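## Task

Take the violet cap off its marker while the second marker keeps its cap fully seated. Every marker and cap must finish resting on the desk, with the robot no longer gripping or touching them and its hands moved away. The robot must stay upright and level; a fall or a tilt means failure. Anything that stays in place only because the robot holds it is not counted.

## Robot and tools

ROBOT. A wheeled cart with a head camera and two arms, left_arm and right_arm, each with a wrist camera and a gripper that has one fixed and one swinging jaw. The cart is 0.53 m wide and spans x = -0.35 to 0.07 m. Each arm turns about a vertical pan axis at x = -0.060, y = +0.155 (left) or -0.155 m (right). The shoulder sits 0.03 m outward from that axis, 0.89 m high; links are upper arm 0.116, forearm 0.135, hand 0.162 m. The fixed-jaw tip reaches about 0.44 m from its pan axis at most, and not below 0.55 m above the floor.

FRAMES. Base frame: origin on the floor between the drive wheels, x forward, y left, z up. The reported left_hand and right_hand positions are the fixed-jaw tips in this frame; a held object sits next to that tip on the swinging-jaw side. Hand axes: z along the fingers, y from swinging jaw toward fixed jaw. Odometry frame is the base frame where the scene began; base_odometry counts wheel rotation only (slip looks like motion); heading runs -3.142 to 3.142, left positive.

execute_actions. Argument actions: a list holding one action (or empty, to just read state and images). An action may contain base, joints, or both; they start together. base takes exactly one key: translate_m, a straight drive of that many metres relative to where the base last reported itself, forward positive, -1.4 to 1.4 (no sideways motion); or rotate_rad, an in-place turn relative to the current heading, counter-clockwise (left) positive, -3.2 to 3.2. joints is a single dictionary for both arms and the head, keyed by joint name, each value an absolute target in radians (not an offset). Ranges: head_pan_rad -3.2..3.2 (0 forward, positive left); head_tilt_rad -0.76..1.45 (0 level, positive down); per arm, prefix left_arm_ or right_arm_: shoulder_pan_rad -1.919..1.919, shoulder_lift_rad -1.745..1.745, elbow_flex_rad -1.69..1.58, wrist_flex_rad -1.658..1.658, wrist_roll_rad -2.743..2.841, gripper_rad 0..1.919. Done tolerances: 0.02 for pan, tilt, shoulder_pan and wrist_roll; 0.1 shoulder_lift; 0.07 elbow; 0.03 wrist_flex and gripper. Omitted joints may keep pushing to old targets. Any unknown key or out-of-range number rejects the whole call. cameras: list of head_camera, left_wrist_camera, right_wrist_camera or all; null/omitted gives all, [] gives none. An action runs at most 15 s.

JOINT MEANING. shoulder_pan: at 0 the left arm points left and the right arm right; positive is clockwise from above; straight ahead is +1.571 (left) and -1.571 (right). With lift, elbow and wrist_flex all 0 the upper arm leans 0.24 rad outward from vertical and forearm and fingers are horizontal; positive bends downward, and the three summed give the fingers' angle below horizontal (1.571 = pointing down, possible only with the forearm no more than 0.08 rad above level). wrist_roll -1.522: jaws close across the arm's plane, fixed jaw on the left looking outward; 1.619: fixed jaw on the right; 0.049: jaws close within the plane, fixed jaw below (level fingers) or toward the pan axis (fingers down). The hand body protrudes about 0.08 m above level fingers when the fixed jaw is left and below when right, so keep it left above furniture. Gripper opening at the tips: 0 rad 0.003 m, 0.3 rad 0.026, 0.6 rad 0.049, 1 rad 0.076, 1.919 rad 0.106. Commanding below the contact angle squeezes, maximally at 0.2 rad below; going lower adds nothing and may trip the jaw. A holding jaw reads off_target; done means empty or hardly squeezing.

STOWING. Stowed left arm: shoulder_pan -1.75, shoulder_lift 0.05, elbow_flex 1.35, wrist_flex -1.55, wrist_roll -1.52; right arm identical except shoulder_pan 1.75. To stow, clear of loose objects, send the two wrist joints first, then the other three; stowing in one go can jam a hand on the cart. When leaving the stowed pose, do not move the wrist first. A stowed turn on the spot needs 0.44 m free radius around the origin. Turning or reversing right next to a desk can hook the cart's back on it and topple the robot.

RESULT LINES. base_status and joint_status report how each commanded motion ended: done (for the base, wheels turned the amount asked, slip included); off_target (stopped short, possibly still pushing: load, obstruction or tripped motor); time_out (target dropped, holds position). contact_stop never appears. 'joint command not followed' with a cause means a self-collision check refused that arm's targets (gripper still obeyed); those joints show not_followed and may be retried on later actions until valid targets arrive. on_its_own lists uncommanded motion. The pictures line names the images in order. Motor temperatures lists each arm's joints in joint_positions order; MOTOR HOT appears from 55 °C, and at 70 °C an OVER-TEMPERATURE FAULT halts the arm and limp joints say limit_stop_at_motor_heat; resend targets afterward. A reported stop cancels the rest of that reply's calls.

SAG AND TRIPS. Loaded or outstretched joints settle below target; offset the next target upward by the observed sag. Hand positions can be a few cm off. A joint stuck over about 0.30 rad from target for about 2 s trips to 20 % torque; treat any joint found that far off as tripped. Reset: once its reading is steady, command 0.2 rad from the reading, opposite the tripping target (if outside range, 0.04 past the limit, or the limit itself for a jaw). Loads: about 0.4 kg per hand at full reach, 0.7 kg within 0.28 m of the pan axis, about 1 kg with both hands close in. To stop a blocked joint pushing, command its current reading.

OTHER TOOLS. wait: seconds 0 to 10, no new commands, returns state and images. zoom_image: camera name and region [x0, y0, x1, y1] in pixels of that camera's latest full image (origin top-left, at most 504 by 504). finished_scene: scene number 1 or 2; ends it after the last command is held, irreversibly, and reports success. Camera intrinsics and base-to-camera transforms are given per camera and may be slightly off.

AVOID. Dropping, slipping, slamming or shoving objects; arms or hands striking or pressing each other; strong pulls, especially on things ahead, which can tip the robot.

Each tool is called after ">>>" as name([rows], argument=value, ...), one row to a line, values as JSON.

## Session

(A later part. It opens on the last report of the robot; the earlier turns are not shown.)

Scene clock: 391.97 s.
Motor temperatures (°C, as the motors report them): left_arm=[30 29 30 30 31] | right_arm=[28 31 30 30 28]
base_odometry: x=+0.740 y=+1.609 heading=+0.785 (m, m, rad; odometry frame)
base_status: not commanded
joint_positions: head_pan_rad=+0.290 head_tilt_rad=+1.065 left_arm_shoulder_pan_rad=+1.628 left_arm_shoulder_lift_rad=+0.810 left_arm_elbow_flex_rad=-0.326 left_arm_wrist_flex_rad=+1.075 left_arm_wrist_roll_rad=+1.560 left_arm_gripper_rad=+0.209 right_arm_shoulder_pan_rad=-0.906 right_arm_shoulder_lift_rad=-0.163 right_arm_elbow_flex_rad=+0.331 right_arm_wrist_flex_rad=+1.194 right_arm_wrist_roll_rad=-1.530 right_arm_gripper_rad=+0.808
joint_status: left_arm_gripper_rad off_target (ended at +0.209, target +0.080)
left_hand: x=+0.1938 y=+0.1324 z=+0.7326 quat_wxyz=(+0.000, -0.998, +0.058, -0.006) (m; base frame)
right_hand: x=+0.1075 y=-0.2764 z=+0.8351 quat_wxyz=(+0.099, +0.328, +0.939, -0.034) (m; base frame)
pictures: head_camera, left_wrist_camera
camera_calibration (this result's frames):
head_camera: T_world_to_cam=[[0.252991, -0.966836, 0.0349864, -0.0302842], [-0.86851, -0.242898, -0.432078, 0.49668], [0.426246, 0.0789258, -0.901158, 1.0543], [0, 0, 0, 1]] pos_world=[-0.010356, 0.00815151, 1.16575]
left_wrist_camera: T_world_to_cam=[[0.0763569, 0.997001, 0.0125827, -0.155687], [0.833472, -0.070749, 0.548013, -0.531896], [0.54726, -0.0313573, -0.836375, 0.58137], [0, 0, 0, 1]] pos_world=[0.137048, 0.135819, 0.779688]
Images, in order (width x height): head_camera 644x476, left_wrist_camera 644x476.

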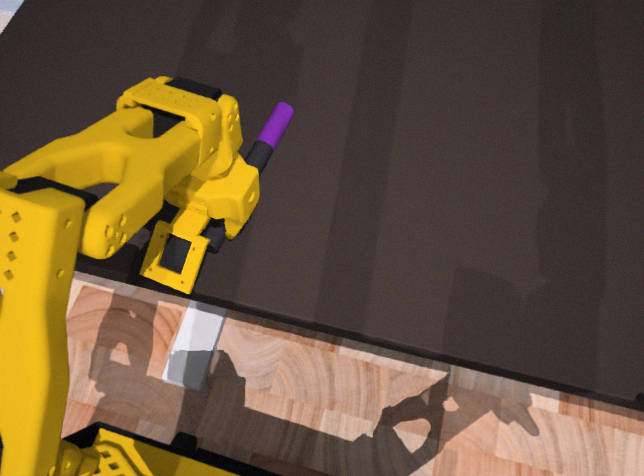

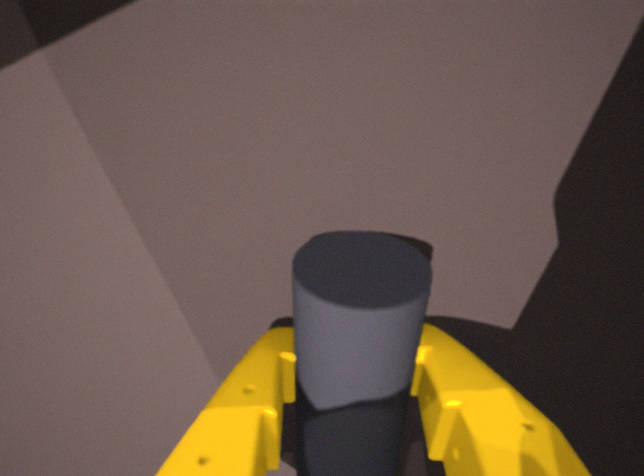

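>>> execute_actions([
  {"joints": {"left_arm_shoulder_lift_rad": 0.63, "left_arm_elbow_flex_rad": -0.435, "left_arm_wrist_flex_rad": 1.325, "head_pan_rad": 0.1, "head_tilt_rad": 1.0}},
], cameras=["head_camera", "left_wrist_camera"])

Scene clock: 431.00 s.
Motor temperatures (°C, as the motors report them): left_arm=[30 29 29 30 31] | right_arm=[28 31 31 30 28]
base_odometry: x=+0.740 y=+1.609 heading=+0.785 (m, m, rad; odometry frame)
base_status: not commanded
joint_positions: head_pan_rad=+0.110 head_tilt_rad=+1.015 left_arm_shoulder_pan_rad=+1.628 left_arm_shoulder_lift_rad=+0.689 left_arm_elbow_flex_rad=-0.403 left_arm_wrist_flex_rad=+1.316 left_arm_wrist_roll_rad=+1.560 left_arm_gripper_rad=+0.208 right_arm_shoulder_pan_rad=-0.906 right_arm_shoulder_lift_rad=-0.163 right_arm_elbow_flex_rad=+0.331 right_arm_wrist_flex_rad=+1.194 right_arm_wrist_roll_rad=-1.530 right_arm_gripper_rad=+0.808
joint_status: all done
left_hand: x=+0.1883 y=+0.1327 z=+0.7695 quat_wxyz=(+0.000, -0.998, +0.058, +0.016) (m; base frame)
right_hand: x=+0.1075 y=-0.2764 z=+0.8351 quat_wxyz=(+0.099, +0.328, +0.939, -0.034) (m; base frame)
pictures: head_camera, left_wrist_camera
camera_calibration (this result's frames):
head_camera: T_world_to_cam=[[0.0740998, -0.996697, 0.0332386, -0.0366805], [-0.875356, -0.0809743, -0.476649, 0.547661], [0.477766, 0.00622398, -0.878465, 1.0306], [0, 0, 0, 1]] pos_world=[-0.0102687, 0.00137274, 1.16761]
left_wrist_camera: T_world_to_cam=[[0.0768785, 0.996971, 0.0117393, -0.155491], [0.856195, -0.0720471, 0.511605, -0.523633], [0.510901, -0.0292803, -0.859141, 0.639362], [0, 0, 0, 1]] pos_world=[0.133635, 0.136014, 0.81902]
Images, in order (width x height): head_camera 644x476, left_wrist_camera 644x476.

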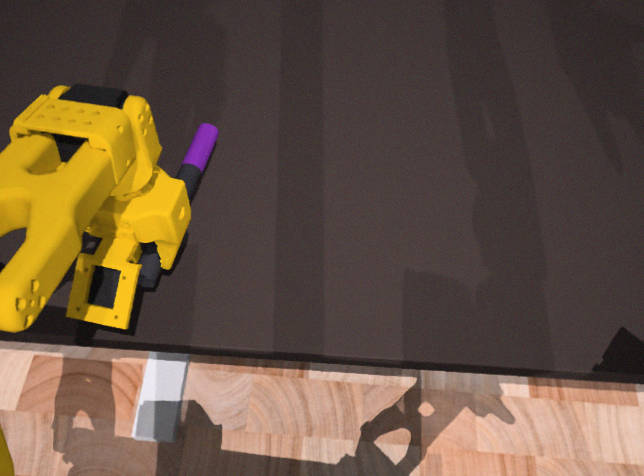

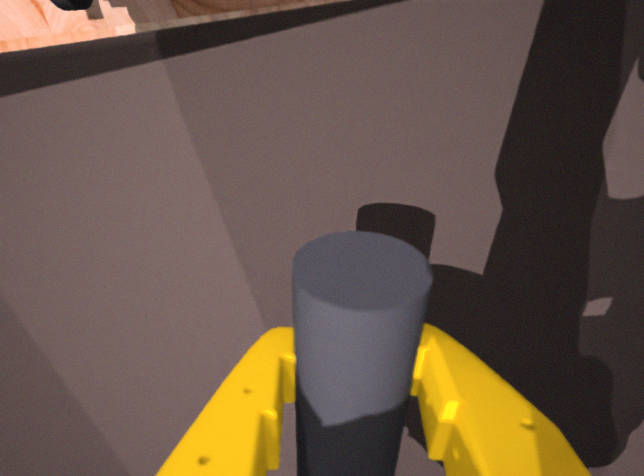

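>>> execute_actions([
  {"joints": {"left_arm_shoulder_pan_rad": 1.896, "left_arm_shoulder_lift_rad": 0.935, "left_arm_elbow_flex_rad": -0.825, "left_arm_wrist_flex_rad": 1.072, "left_arm_wrist_roll_rad": 0.372, "right_arm_shoulder_pan_rad": -1.4, "right_arm_shoulder_lift_rad": 0.47, "right_arm_elbow_flex_rad": -0.3, "right_arm_wrist_flex_rad": 0.985, "right_arm_wrist_roll_rad": 2.8, "right_arm_gripper_rad": 0.6, "head_pan_rad": 0.0, "head_tilt_rad": 0.95}},
])

Scene clock: 446.60 s.
Motor temperatures (°C, as the motors report them): left_arm=[30 29 30 30 31] | right_arm=[28 31 31 30 28]
base_odometry: x=+0.740 y=+1.609 heading=+0.785 (m, m, rad; odometry frame)
base_status: not commanded
joint_positions: head_pan_rad=+0.010 head_tilt_rad=+0.965 left_arm_shoulder_pan_rad=+1.887 left_arm_shoulder_lift_rad=+0.964 left_arm_elbow_flex_rad=-0.786 left_arm_wrist_flex_rad=+1.084 left_arm_wrist_roll_rad=+0.381 left_arm_gripper_rad=+0.208 right_arm_shoulder_pan_rad=-1.392 right_arm_shoulder_lift_rad=+0.487 right_arm_elbow_flex_rad=-0.268 right_arm_wrist_flex_rad=+0.995 right_arm_wrist_roll_rad=+2.791 right_arm_gripper_rad=+0.608
joint_status: all done
left_hand: x=+0.2378 y=+0.0544 z=+0.7613 quat_wxyz=(+0.068, -0.704, +0.693, -0.138) (m; base frame)
right_hand: x=+0.2381 y=-0.2118 z=+0.8081 quat_wxyz=(-0.111, -0.865, -0.469, -0.138) (m; base frame)
pictures: head_camera, left_wrist_camera, right_wrist_camera
camera_calibration (this result's frames):
head_camera: T_world_to_cam=[[-0.0273957, -0.999131, 0.0314067, -0.0393422], [-0.854108, 0.00707204, -0.520048, 0.598611], [0.519374, -0.0410718, -0.853559, 1.00389], [0, 0, 0, 1]] pos_world=[-0.0111923, -0.00231, 1.16942]
left_wrist_camera: T_world_to_cam=[[0.95293, 0.070192, 0.294954, -0.454607], [-0.1291, -0.786295, 0.604213, -0.364833], [0.274332, -0.613851, -0.740222, 0.602284], [0, 0, 0, 1]] pos_world=[0.220883, 0.114756, 0.800349]
right_wrist_camera: T_world_to_cam=[[-0.769751, 0.559667, -0.307013, 0.546794], [0.261395, 0.715134, 0.648271, -0.41611], [0.582371, 0.418756, -0.696769, 0.57866], [0, 0, 0, 1]] pos_world=[0.19267, -0.250765, 0.840817]
Images, in order (width x height): head_camera 644x476, left_wrist_camera 644x476, right_wrist_camera 644x476.

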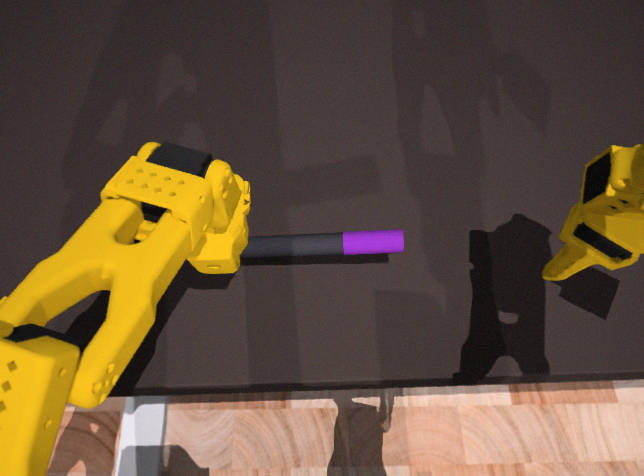

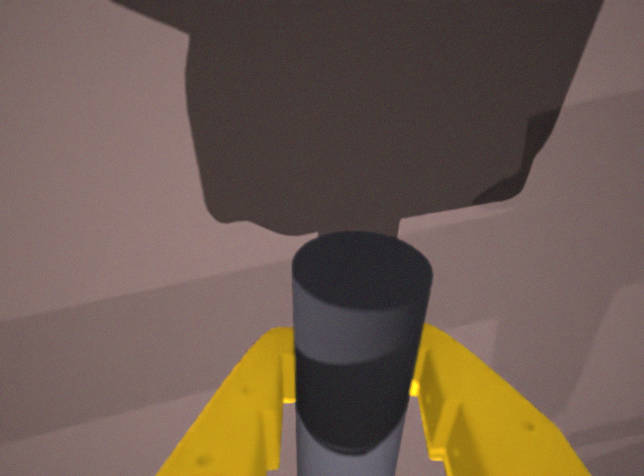

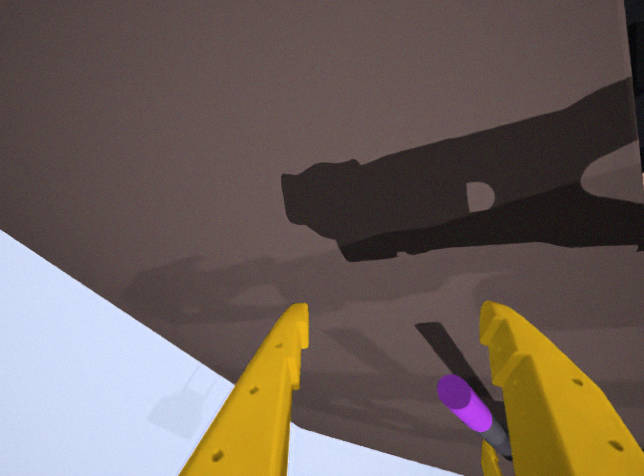

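>>> zoom_image(camera="head_camera", region=[444, 130, 644, 330])

>>> zoom_image(camera="head_camera", region=[180, 150, 430, 330])

Region (444, 130, 644, 330) of head_camera's 644x476 image, scaled by 2.520.

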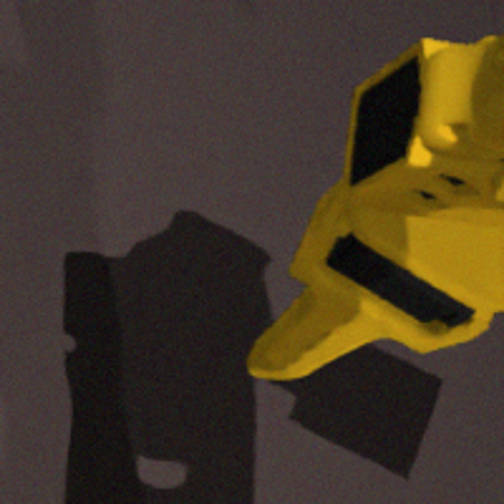

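Region (180, 150, 430, 330) of head_camera's 644x476 image, scaled by 2.016; it fills the top 363 rows of this view, and the rest is white.

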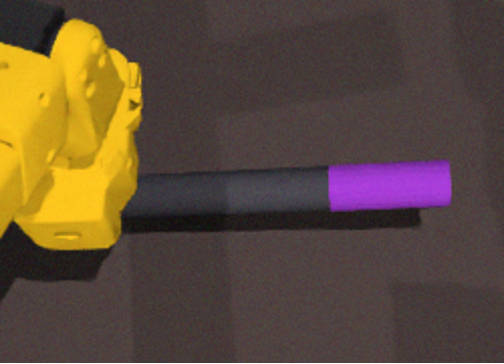

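>>> execute_actions(actions=[])

Scene clock: 467.70 s.
Motor temperatures (°C, as the motors report them): left_arm=[30 30 30 30 31] | right_arm=[28 31 31 30 28]
base_odometry: x=+0.740 y=+1.609 heading=+0.785 (m, m, rad; odometry frame)
base_status: not commanded
joint_positions: head_pan_rad=+0.010 head_tilt_rad=+0.965 left_arm_shoulder_pan_rad=+1.887 left_arm_shoulder_lift_rad=+0.964 left_arm_elbow_flex_rad=-0.786 left_arm_wrist_flex_rad=+1.084 left_arm_wrist_roll_rad=+0.381 left_arm_gripper_rad=+0.208 right_arm_shoulder_pan_rad=-1.392 right_arm_shoulder_lift_rad=+0.487 right_arm_elbow_flex_rad=-0.268 right_arm_wrist_flex_rad=+0.995 right_arm_wrist_roll_rad=+2.791 right_arm_gripper_rad=+0.608
joint_status: all done
left_hand: x=+0.2378 y=+0.0544 z=+0.7613 quat_wxyz=(+0.068, -0.704, +0.693, -0.138) (m; base frame)
right_hand: x=+0.2381 y=-0.2118 z=+0.8081 quat_wxyz=(-0.111, -0.865, -0.469, -0.138) (m; base frame)
pictures: head_camera, left_wrist_camera, right_wrist_camera
camera_calibration (this result's frames):
head_camera: T_world_to_cam=[[-0.0273957, -0.999131, 0.0314067, -0.0393422], [-0.854108, 0.00707208, -0.520048, 0.598611], [0.519374, -0.0410718, -0.85356, 1.00389], [0, 0, 0, 1]] pos_world=[-0.0111923, -0.00231, 1.16942]
left_wrist_camera: T_world_to_cam=[[0.95293, 0.070192, 0.294954, -0.454607], [-0.1291, -0.786295, 0.604213, -0.364833], [0.274332, -0.613851, -0.740222, 0.602284], [0, 0, 0, 1]] pos_world=[0.220883, 0.114756, 0.800349]
right_wrist_camera: T_world_to_cam=[[-0.769751, 0.559667, -0.307013, 0.546794], [0.261395, 0.715134, 0.648271, -0.41611], [0.582371, 0.418756, -0.696769, 0.57866], [0, 0, 0, 1]] pos_world=[0.19267, -0.250765, 0.840817]
Images, in order (width x height): head_camera 644x476, left_wrist_camera 644x476, right_wrist_camera 644x476.

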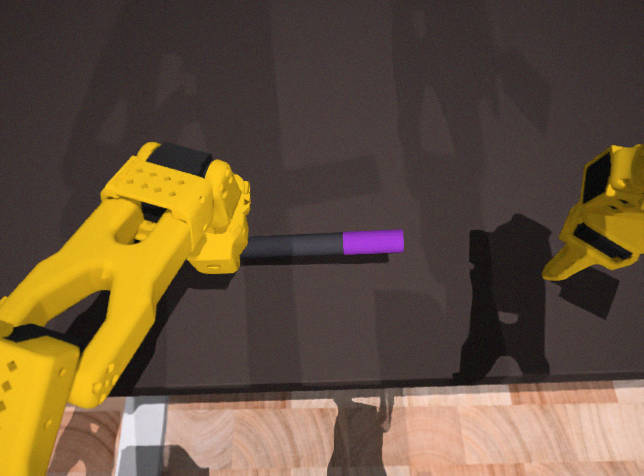

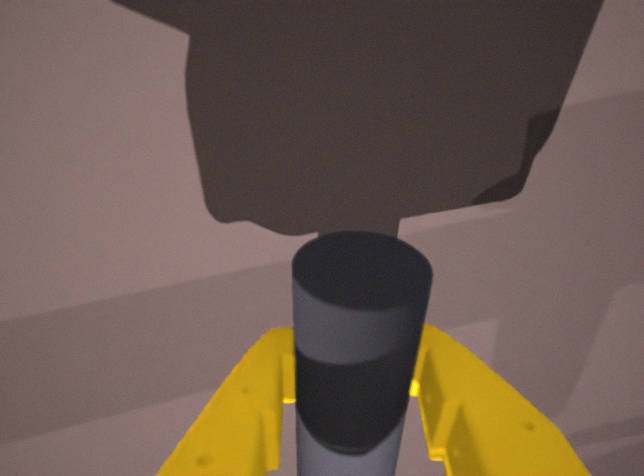

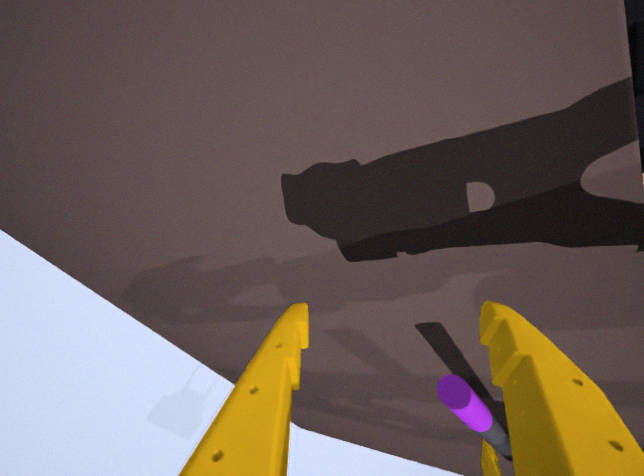

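>>> zoom_image(camera="head_camera", region=[324, 130, 644, 350])

Region (324, 130, 644, 350) of head_camera's 644x476 image, scaled by 1.575; it fills the top 346 rows of this view, and the rest is white.

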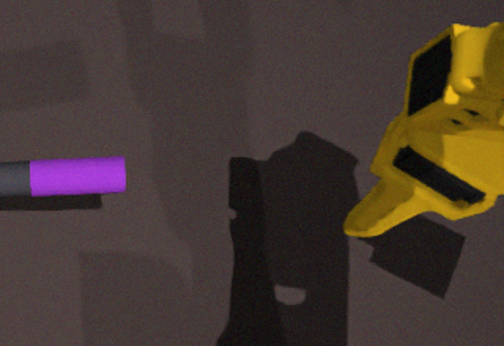

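>>> zoom_image(camera="right_wrist_camera", region=[400, 340, 560, 476])

Region (400, 340, 560, 476) of right_wrist_camera's 644x476 image, scaled by 3.150; it fills the top 428 rows of this view, and the rest is white.

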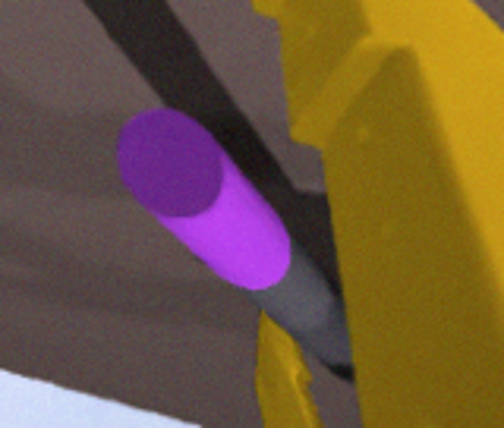

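>>> execute_actions([
  {"joints": {"right_arm_shoulder_pan_rad": -1.60, "right_arm_shoulder_lift_rad": 0.60, "right_arm_elbow_flex_rad": -0.605, "right_arm_wrist_flex_rad": 1.17, "right_arm_wrist_roll_rad": 2.83}},
], cameras=["head_camera", "right_wrist_camera"])

Scene clock: 543.23 s.
Motor temperatures (°C, as the motors report them): left_arm=[30 30 30 30 32] | right_arm=[28 31 31 30 28]
base_odometry: x=+0.740 y=+1.609 heading=+0.785 (m, m, rad; odometry frame)
base_status: not commanded
joint_positions: head_pan_rad=+0.010 head_tilt_rad=+0.965 left_arm_shoulder_pan_rad=+1.887 left_arm_shoulder_lift_rad=+0.964 left_arm_elbow_flex_rad=-0.786 left_arm_wrist_flex_rad=+1.084 left_arm_wrist_roll_rad=+0.381 left_arm_gripper_rad=+0.208 right_arm_shoulder_pan_rad=-1.595 right_arm_shoulder_lift_rad=+0.619 right_arm_elbow_flex_rad=-0.571 right_arm_wrist_flex_rad=+1.167 right_arm_wrist_roll_rad=+2.824 right_arm_gripper_rad=+0.608
joint_status: all done
left_hand: x=+0.2378 y=+0.0544 z=+0.7613 quat_wxyz=(+0.068, -0.704, +0.693, -0.138) (m; base frame)
right_hand: x=+0.2565 y=-0.1502 z=+0.8202 quat_wxyz=(-0.099, -0.804, -0.567, -0.147) (m; base frame)
pictures: head_camera, right_wrist_camera
camera_calibration (this result's frames):
head_camera: T_world_to_cam=[[-0.0273978, -0.999131, 0.0314067, -0.0393423], [-0.854107, 0.00707377, -0.520049, 0.598612], [0.519375, -0.0410728, -0.853559, 1.00389], [0, 0, 0, 1]] pos_world=[-0.0111923, -0.00231007, 1.16942]
right_wrist_camera: T_world_to_cam=[[-0.877923, 0.363622, -0.311498, 0.53208], [0.0891681, 0.763362, 0.639788, -0.414506], [0.470426, 0.533908, -0.702596, 0.601421], [0, 0, 0, 1]] pos_world=[0.221162, -0.198161, 0.853493]
Images, in order (width x height): head_camera 644x476, right_wrist_camera 644x476.

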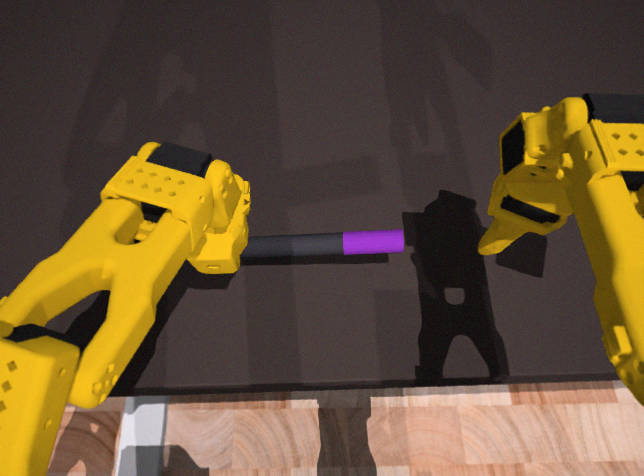

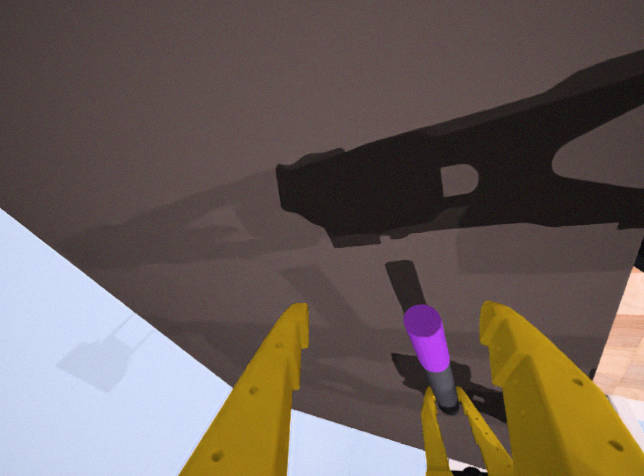

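>>> zoom_image(camera="right_wrist_camera", region=[360, 280, 520, 440])

Region (360, 280, 520, 440) of right_wrist_camera's 644x476 image, scaled by 3.150.

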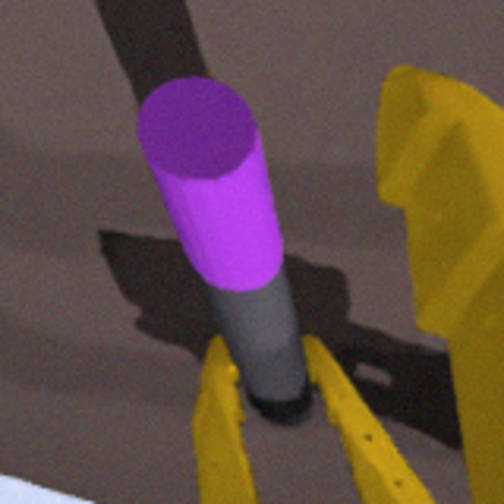

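>>> execute_actions([
  {"joints": {"right_arm_shoulder_pan_rad": -1.883, "right_arm_wrist_roll_rad": 2.84}},
], cameras=["head_camera", "right_wrist_camera"])

Scene clock: 564.87 s.
Motor temperatures (°C, as the motors report them): left_arm=[30 30 30 30 32] | right_arm=[28 31 31 30 28]
base_odometry: x=+0.740 y=+1.609 heading=+0.785 (m, m, rad; odometry frame)
base_status: not commanded
joint_positions: head_pan_rad=+0.010 head_tilt_rad=+0.965 left_arm_shoulder_pan_rad=+1.887 left_arm_shoulder_lift_rad=+0.964 left_arm_elbow_flex_rad=-0.786 left_arm_wrist_flex_rad=+1.084 left_arm_wrist_roll_rad=+0.381 left_arm_gripper_rad=+0.208 right_arm_shoulder_pan_rad=-1.876 right_arm_shoulder_lift_rad=+0.619 right_arm_elbow_flex_rad=-0.571 right_arm_wrist_flex_rad=+1.167 right_arm_wrist_roll_rad=+2.825 right_arm_gripper_rad=+0.608
joint_status: all done
joint sent to its limit — the command would take right_arm_wrist_roll_rad past its upper limit, so that joint was sent only as far as its limit.
left_hand: x=+0.2378 y=+0.0544 z=+0.7613 quat_wxyz=(+0.068, -0.704, +0.693, -0.138) (m; base frame)
right_hand: x=+0.2427 y=-0.0627 z=+0.8203 quat_wxyz=(-0.077, -0.717, -0.675, -0.159) (m; base frame)
pictures: head_camera, right_wrist_camera
camera_calibration (this result's frames):
head_camera: T_world_to_cam=[[-0.0273989, -0.999131, 0.0314067, -0.0393423], [-0.854107, 0.00707472, -0.520049, 0.598612], [0.519375, -0.0410734, -0.853559, 1.00389], [0, 0, 0, 1]] pos_world=[-0.0111923, -0.00231011, 1.16942]
right_wrist_camera: T_world_to_cam=[[-0.9444, 0.104647, -0.311703, 0.488289], [-0.127001, 0.758329, 0.639381, -0.427585], [0.303282, 0.643417, -0.702875, 0.608827], [0, 0, 0, 1]] pos_world=[0.222189, -0.118578, 0.85352]
Images, in order (width x height): head_camera 644x476, right_wrist_camera 644x476.

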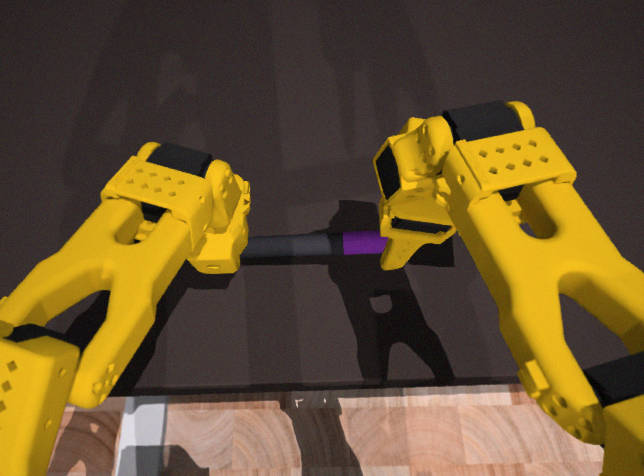

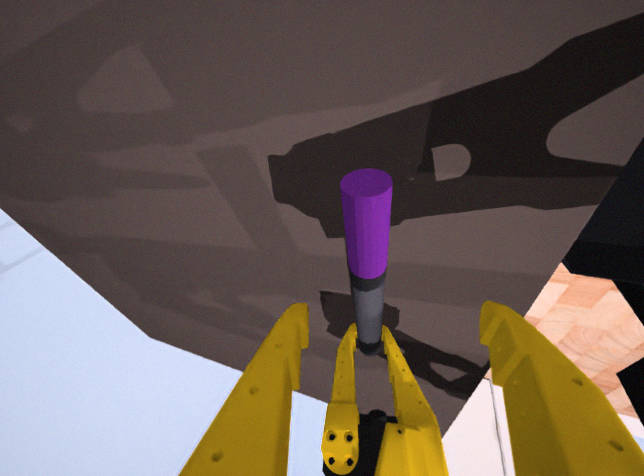

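>>> zoom_image(camera="right_wrist_camera", region=[280, 150, 480, 370])

>>> zoom_image(camera="head_camera", region=[230, 160, 490, 320])

Region (280, 150, 480, 370) of right_wrist_camera's 644x476 image, scaled by 2.291; it fills the left 458 columns of this view, and the rest is white.

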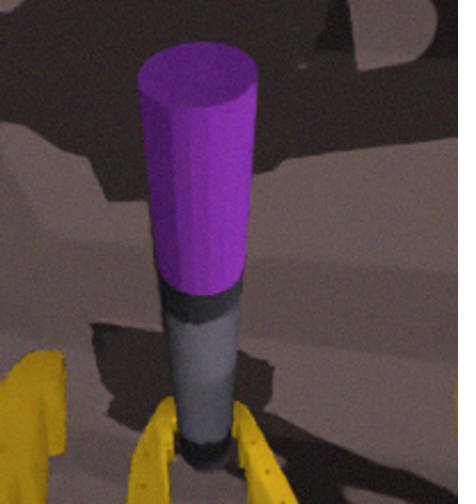

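Region (230, 160, 490, 320) of head_camera's 644x476 image, scaled by 1.938; it fills the top 310 rows of this view, and the rest is white.

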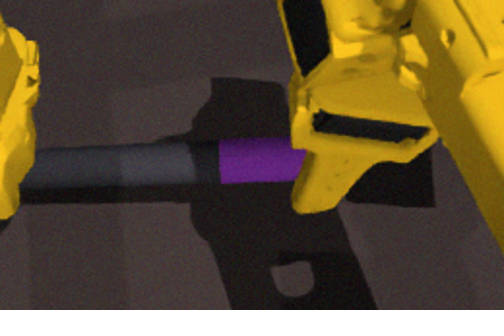

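>>> execute_actions([
  {"joints": {"right_arm_shoulder_lift_rad": 0.745, "right_arm_wrist_flex_rad": 1.015}},
], cameras=["head_camera", "right_wrist_camera"])

Scene clock: 606.23 s.
Motor temperatures (°C, as the motors report them): left_arm=[30 30 30 30 32] | right_arm=[28 31 31 30 28]
base_odometry: x=+0.740 y=+1.609 heading=+0.785 (m, m, rad; odometry frame)
base_status: not commanded
joint_positions: head_pan_rad=+0.010 head_tilt_rad=+0.965 left_arm_shoulder_pan_rad=+1.887 left_arm_shoulder_lift_rad=+0.964 left_arm_elbow_flex_rad=-0.786 left_arm_wrist_flex_rad=+1.084 left_arm_wrist_roll_rad=+0.381 left_arm_gripper_rad=+0.208 right_arm_shoulder_pan_rad=-1.876 right_arm_shoulder_lift_rad=+0.767 right_arm_elbow_flex_rad=-0.573 right_arm_wrist_flex_rad=+1.024 right_arm_wrist_roll_rad=+2.825 right_arm_gripper_rad=+0.608
joint_status: all done
left_hand: x=+0.2378 y=+0.0544 z=+0.7613 quat_wxyz=(+0.068, -0.704, +0.693, -0.138) (m; base frame)
right_hand: x=+0.2504 y=-0.0603 z=+0.7867 quat_wxyz=(-0.076, -0.717, -0.675, -0.158) (m; base frame)
pictures: head_camera, right_wrist_camera
camera_calibration (this result's frames):
head_camera: T_world_to_cam=[[-0.0273989, -0.999131, 0.0314066, -0.0393422], [-0.854106, 0.00707473, -0.520051, 0.598614], [0.519376, -0.0410734, -0.853558, 1.00389], [0, 0, 0, 1]] pos_world=[-0.0111923, -0.00231011, 1.16942]
right_wrist_camera: T_world_to_cam=[[-0.945308, 0.104361, -0.309034, 0.482936], [-0.125131, 0.758918, 0.639051, -0.407175], [0.301223, 0.64277, -0.704352, 0.583019], [0, 0, 0, 1]] pos_world=[0.229954, -0.116135, 0.8201]
Images, in order (width x height): head_camera 644x476, right_wrist_camera 644x476.

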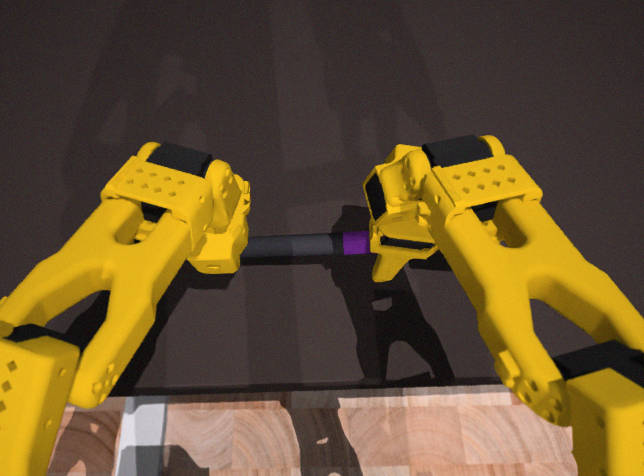

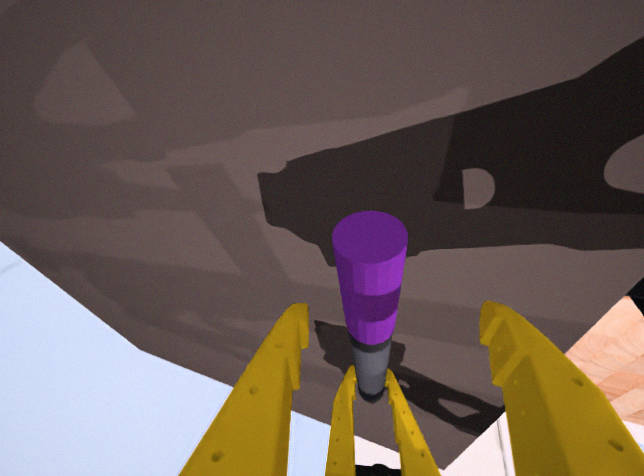

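>>> zoom_image(camera="right_wrist_camera", region=[270, 190, 510, 420])

Region (270, 190, 510, 420) of right_wrist_camera's 644x476 image, scaled by 2.100; it fills the top 483 rows of this view, and the rest is white.

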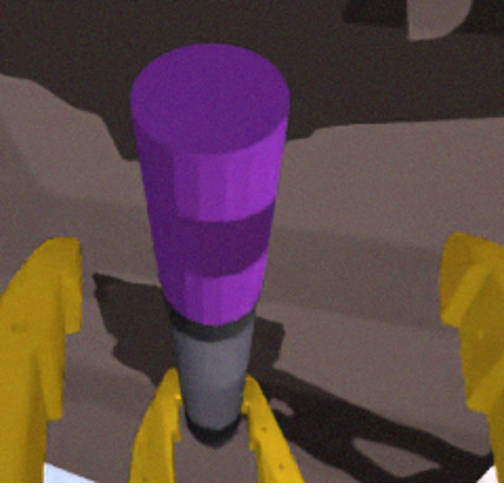

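>>> execute_actions([
  {"joints": {"left_arm_wrist_roll_rad": 0.265, "right_arm_gripper_rad": 0.8}},
], cameras=["head_camera", "right_wrist_camera"])

Scene clock: 641.37 s.
Motor temperatures (°C, as the motors report them): left_arm=[30 30 30 30 32] | right_arm=[28 31 31 30 28]
base_odometry: x=+0.740 y=+1.609 heading=+0.785 (m, m, rad; odometry frame)
base_status: not commanded
joint_positions: head_pan_rad=+0.010 head_tilt_rad=+0.965 left_arm_shoulder_pan_rad=+1.887 left_arm_shoulder_lift_rad=+0.964 left_arm_elbow_flex_rad=-0.786 left_arm_wrist_flex_rad=+1.084 left_arm_wrist_roll_rad=+0.275 left_arm_gripper_rad=+0.208 right_arm_shoulder_pan_rad=-1.876 right_arm_shoulder_lift_rad=+0.767 right_arm_elbow_flex_rad=-0.573 right_arm_wrist_flex_rad=+1.024 right_arm_wrist_roll_rad=+2.825 right_arm_gripper_rad=+0.792
joint_status: all done
left_hand: x=+0.2378 y=+0.0552 z=+0.7612 quat_wxyz=(+0.076, -0.667, +0.729, -0.134) (m; base frame)
right_hand: x=+0.2504 y=-0.0603 z=+0.7867 quat_wxyz=(-0.076, -0.717, -0.675, -0.158) (m; base frame)
pictures: head_camera, right_wrist_camera
camera_calibration (this result's frames):
head_camera: T_world_to_cam=[[-0.0273989, -0.999131, 0.0314066, -0.0393422], [-0.854106, 0.00707467, -0.520051, 0.598614], [0.519377, -0.0410733, -0.853558, 1.00389], [0, 0, 0, 1]] pos_world=[-0.0111923, -0.00231011, 1.16942]
right_wrist_camera: T_world_to_cam=[[-0.945308, 0.104361, -0.309034, 0.482936], [-0.125131, 0.758918, 0.639051, -0.407175], [0.301223, 0.64277, -0.704352, 0.583019], [0, 0, 0, 1]] pos_world=[0.229954, -0.116135, 0.8201]
Images, in order (width x height): head_camera 644x476, right_wrist_camera 644x476.

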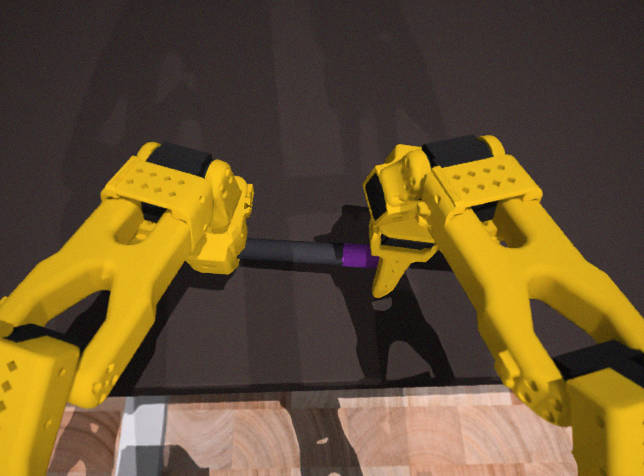

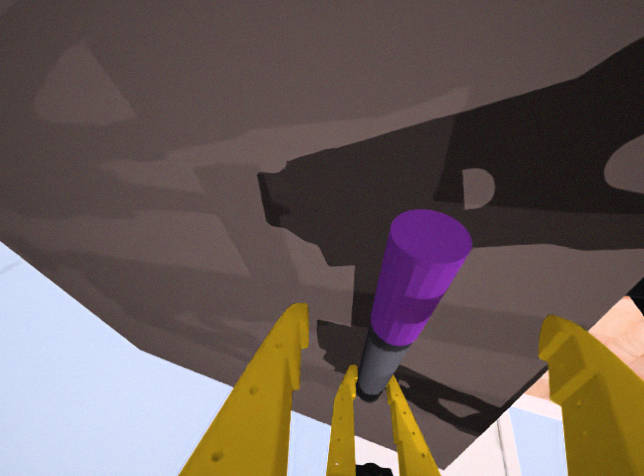

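>>> zoom_image(camera="right_wrist_camera", region=[290, 190, 570, 420])

Region (290, 190, 570, 420) of right_wrist_camera's 644x476 image, scaled by 1.800; it fills the top 414 rows of this view, and the rest is white.

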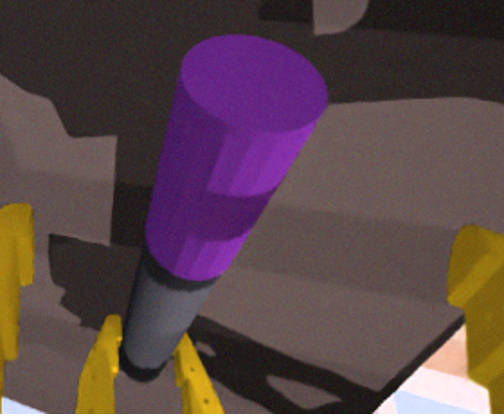

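>>> execute_actions([
  {"joints": {"right_arm_shoulder_lift_rad": 0.823, "right_arm_wrist_flex_rad": 0.98}},
], cameras=["head_camera", "right_wrist_camera"])

Scene clock: 667.23 s.
Motor temperatures (°C, as the motors report them): left_arm=[30 30 30 30 32] | right_arm=[28 31 31 30 28]
base_odometry: x=+0.740 y=+1.609 heading=+0.785 (m, m, rad; odometry frame)
base_status: not commanded
joint_positions: head_pan_rad=+0.010 head_tilt_rad=+0.965 left_arm_shoulder_pan_rad=+1.887 left_arm_shoulder_lift_rad=+0.964 left_arm_elbow_flex_rad=-0.786 left_arm_wrist_flex_rad=+1.084 left_arm_wrist_roll_rad=+0.275 left_arm_gripper_rad=+0.208 right_arm_shoulder_pan_rad=-1.876 right_arm_shoulder_lift_rad=+0.845 right_arm_elbow_flex_rad=-0.574 right_arm_wrist_flex_rad=+0.990 right_arm_wrist_roll_rad=+2.825 right_arm_gripper_rad=+0.792
joint_status: all done
left_hand: x=+0.2378 y=+0.0552 z=+0.7612 quat_wxyz=(+0.076, -0.667, +0.729, -0.134) (m; base frame)
right_hand: x=+0.2467 y=-0.0614 z=+0.7661 quat_wxyz=(-0.067, -0.719, -0.677, -0.139) (m; base frame)
pictures: head_camera, right_wrist_camera
camera_calibration (this result's frames):
head_camera: T_world_to_cam=[[-0.0273988, -0.999131, 0.0314066, -0.0393422], [-0.854106, 0.00707459, -0.520051, 0.598615], [0.519377, -0.0410733, -0.853558, 1.00388], [0, 0, 0, 1]] pos_world=[-0.0111924, -0.0023101, 1.16942]
right_wrist_camera: T_world_to_cam=[[-0.9572, 0.10062, -0.271374, 0.447045], [-0.099051, 0.767122, 0.633808, -0.395519], [0.271951, 0.633561, -0.724323, 0.592352], [0, 0, 0, 1]] pos_world=[0.227644, -0.116862, 0.801054]
Images, in order (width x height): head_camera 644x476, right_wrist_camera 644x476.

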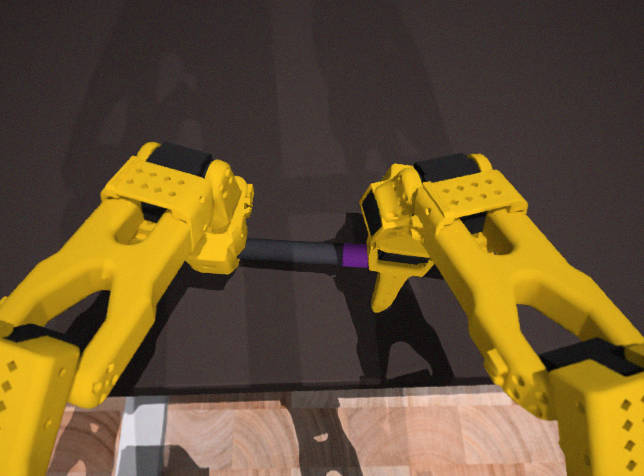

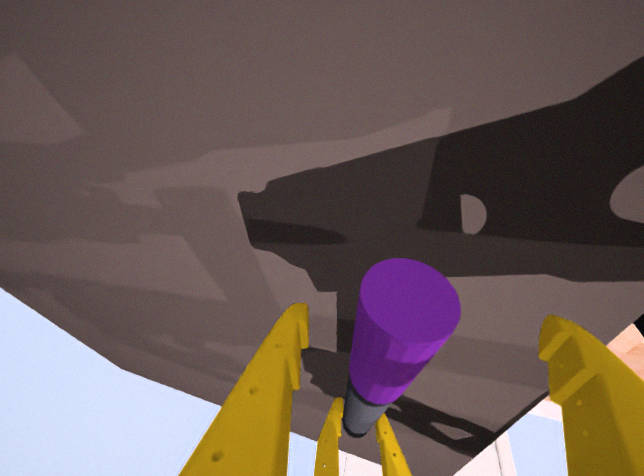

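>>> zoom_image(camera="right_wrist_camera", region=[270, 230, 570, 476])

Region (270, 230, 570, 476) of right_wrist_camera's 644x476 image, scaled by 1.680; it fills the top 413 rows of this view, and the rest is white.

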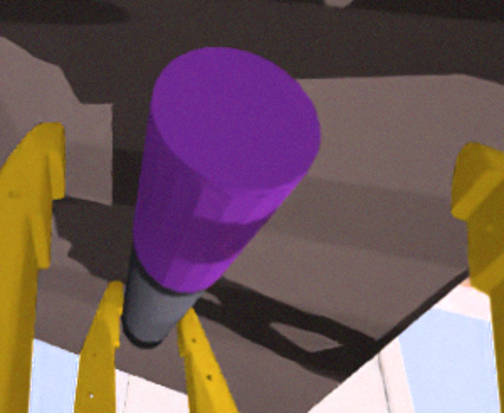

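>>> execute_actions([
  {"joints": {"right_arm_shoulder_lift_rad": 0.853, "right_arm_wrist_flex_rad": 1.004}},
], cameras=["head_camera", "right_wrist_camera"])

Scene clock: 677.17 s.
Motor temperatures (°C, as the motors report them): left_arm=[30 30 31 30 32] | right_arm=[28 31 31 30 28]
base_odometry: x=+0.740 y=+1.609 heading=+0.785 (m, m, rad; odometry frame)
base_status: not commanded
joint_positions: head_pan_rad=+0.010 head_tilt_rad=+0.965 left_arm_shoulder_pan_rad=+1.887 left_arm_shoulder_lift_rad=+0.964 left_arm_elbow_flex_rad=-0.786 left_arm_wrist_flex_rad=+1.084 left_arm_wrist_roll_rad=+0.275 left_arm_gripper_rad=+0.208 right_arm_shoulder_pan_rad=-1.876 right_arm_shoulder_lift_rad=+0.876 right_arm_elbow_flex_rad=-0.574 right_arm_wrist_flex_rad=+0.998 right_arm_wrist_roll_rad=+2.825 right_arm_gripper_rad=+0.792
joint_status: all done
left_hand: x=+0.2378 y=+0.0552 z=+0.7612 quat_wxyz=(+0.076, -0.667, +0.729, -0.134) (m; base frame)
right_hand: x=+0.2417 y=-0.0630 z=+0.7569 quat_wxyz=(-0.059, -0.721, -0.679, -0.122) (m; base frame)
pictures: head_camera, right_wrist_camera
camera_calibration (this result's frames):
head_camera: T_world_to_cam=[[-0.0273988, -0.999131, 0.0314066, -0.0393422], [-0.854106, 0.00707462, -0.520051, 0.598615], [0.519377, -0.0410733, -0.853557, 1.00388], [0, 0, 0, 1]] pos_world=[-0.0111924, -0.0023101, 1.16942]
right_wrist_camera: T_world_to_cam=[[-0.966506, 0.0976923, -0.237325, 0.416216], [-0.0759659, 0.774384, 0.628139, -0.389788], [0.245145, 0.625128, -0.741026, 0.606605], [0, 0, 0, 1]] pos_world=[0.223958, -0.118021, 0.79313]
Images, in order (width x height): head_camera 644x476, right_wrist_camera 644x476.

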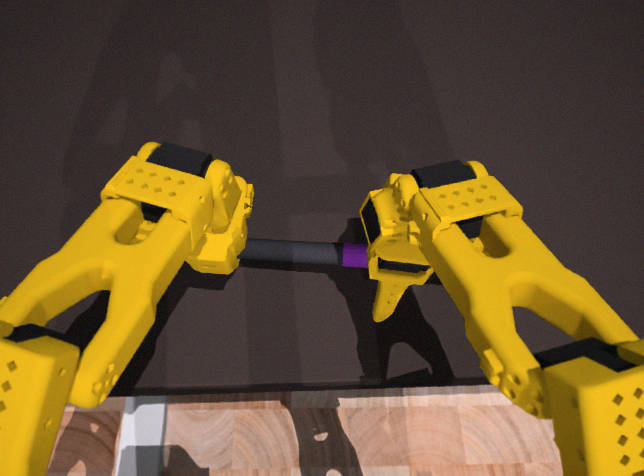

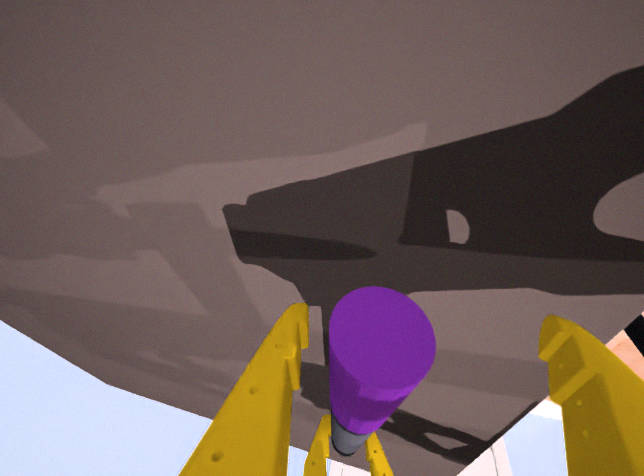

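>>> zoom_image(camera="right_wrist_camera", region=[260, 250, 560, 476])

Region (260, 250, 560, 476) of right_wrist_camera's 644x476 image, scaled by 1.680; it fills the top 380 rows of this view, and the rest is white.

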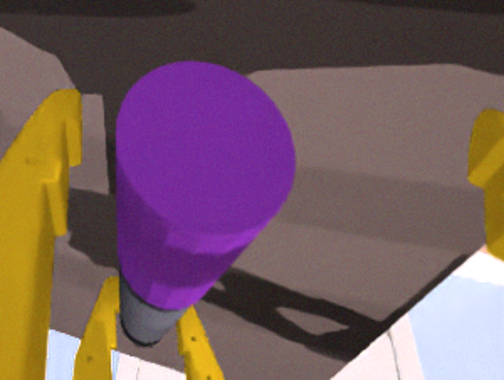

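>>> execute_actions([
  {"joints": {"right_arm_shoulder_pan_rad": -1.905}},
], cameras=["head_camera", "right_wrist_camera"])

Scene clock: 684.43 s.
Motor temperatures (°C, as the motors report them): left_arm=[30 30 31 30 32] | right_arm=[28 31 31 30 28]
base_odometry: x=+0.740 y=+1.609 heading=+0.785 (m, m, rad; odometry frame)
base_status: not commanded
joint_positions: head_pan_rad=+0.010 head_tilt_rad=+0.965 left_arm_shoulder_pan_rad=+1.887 left_arm_shoulder_lift_rad=+0.964 left_arm_elbow_flex_rad=-0.786 left_arm_wrist_flex_rad=+1.084 left_arm_wrist_roll_rad=+0.275 left_arm_gripper_rad=+0.208 right_arm_shoulder_pan_rad=-1.899 right_arm_shoulder_lift_rad=+0.876 right_arm_elbow_flex_rad=-0.574 right_arm_wrist_flex_rad=+0.998 right_arm_wrist_roll_rad=+2.825 right_arm_gripper_rad=+0.792
joint_status: all done
left_hand: x=+0.2378 y=+0.0552 z=+0.7612 quat_wxyz=(+0.076, -0.667, +0.729, -0.134) (m; base frame)
right_hand: x=+0.2395 y=-0.0561 z=+0.7569 quat_wxyz=(-0.058, -0.714, -0.687, -0.123) (m; base frame)
pictures: head_camera, right_wrist_camera
camera_calibration (this result's frames):
head_camera: T_world_to_cam=[[-0.0273992, -0.999131, 0.0314066, -0.0393422], [-0.854106, 0.00707496, -0.520051, 0.598615], [0.519377, -0.0410735, -0.853557, 1.00388], [0, 0, 0, 1]] pos_world=[-0.0111924, -0.00231012, 1.16942]
right_wrist_camera: T_world_to_cam=[[-0.968497, 0.0754294, -0.237325, 0.412646], [-0.0937626, 0.772432, 0.628139, -0.391159], [0.230697, 0.630603, -0.741026, 0.606587], [0, 0, 0, 1]] pos_world=[0.223032, -0.111498, 0.79313]
Images, in order (width x height): head_camera 644x476, right_wrist_camera 644x476.

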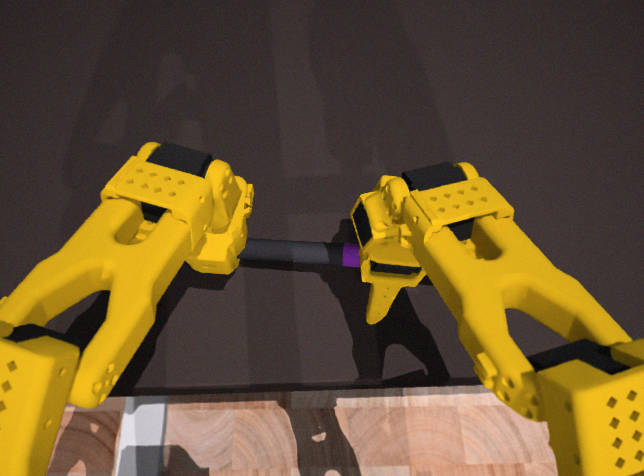

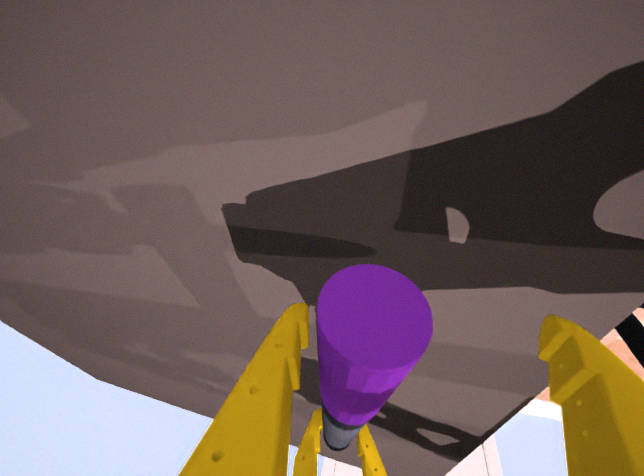

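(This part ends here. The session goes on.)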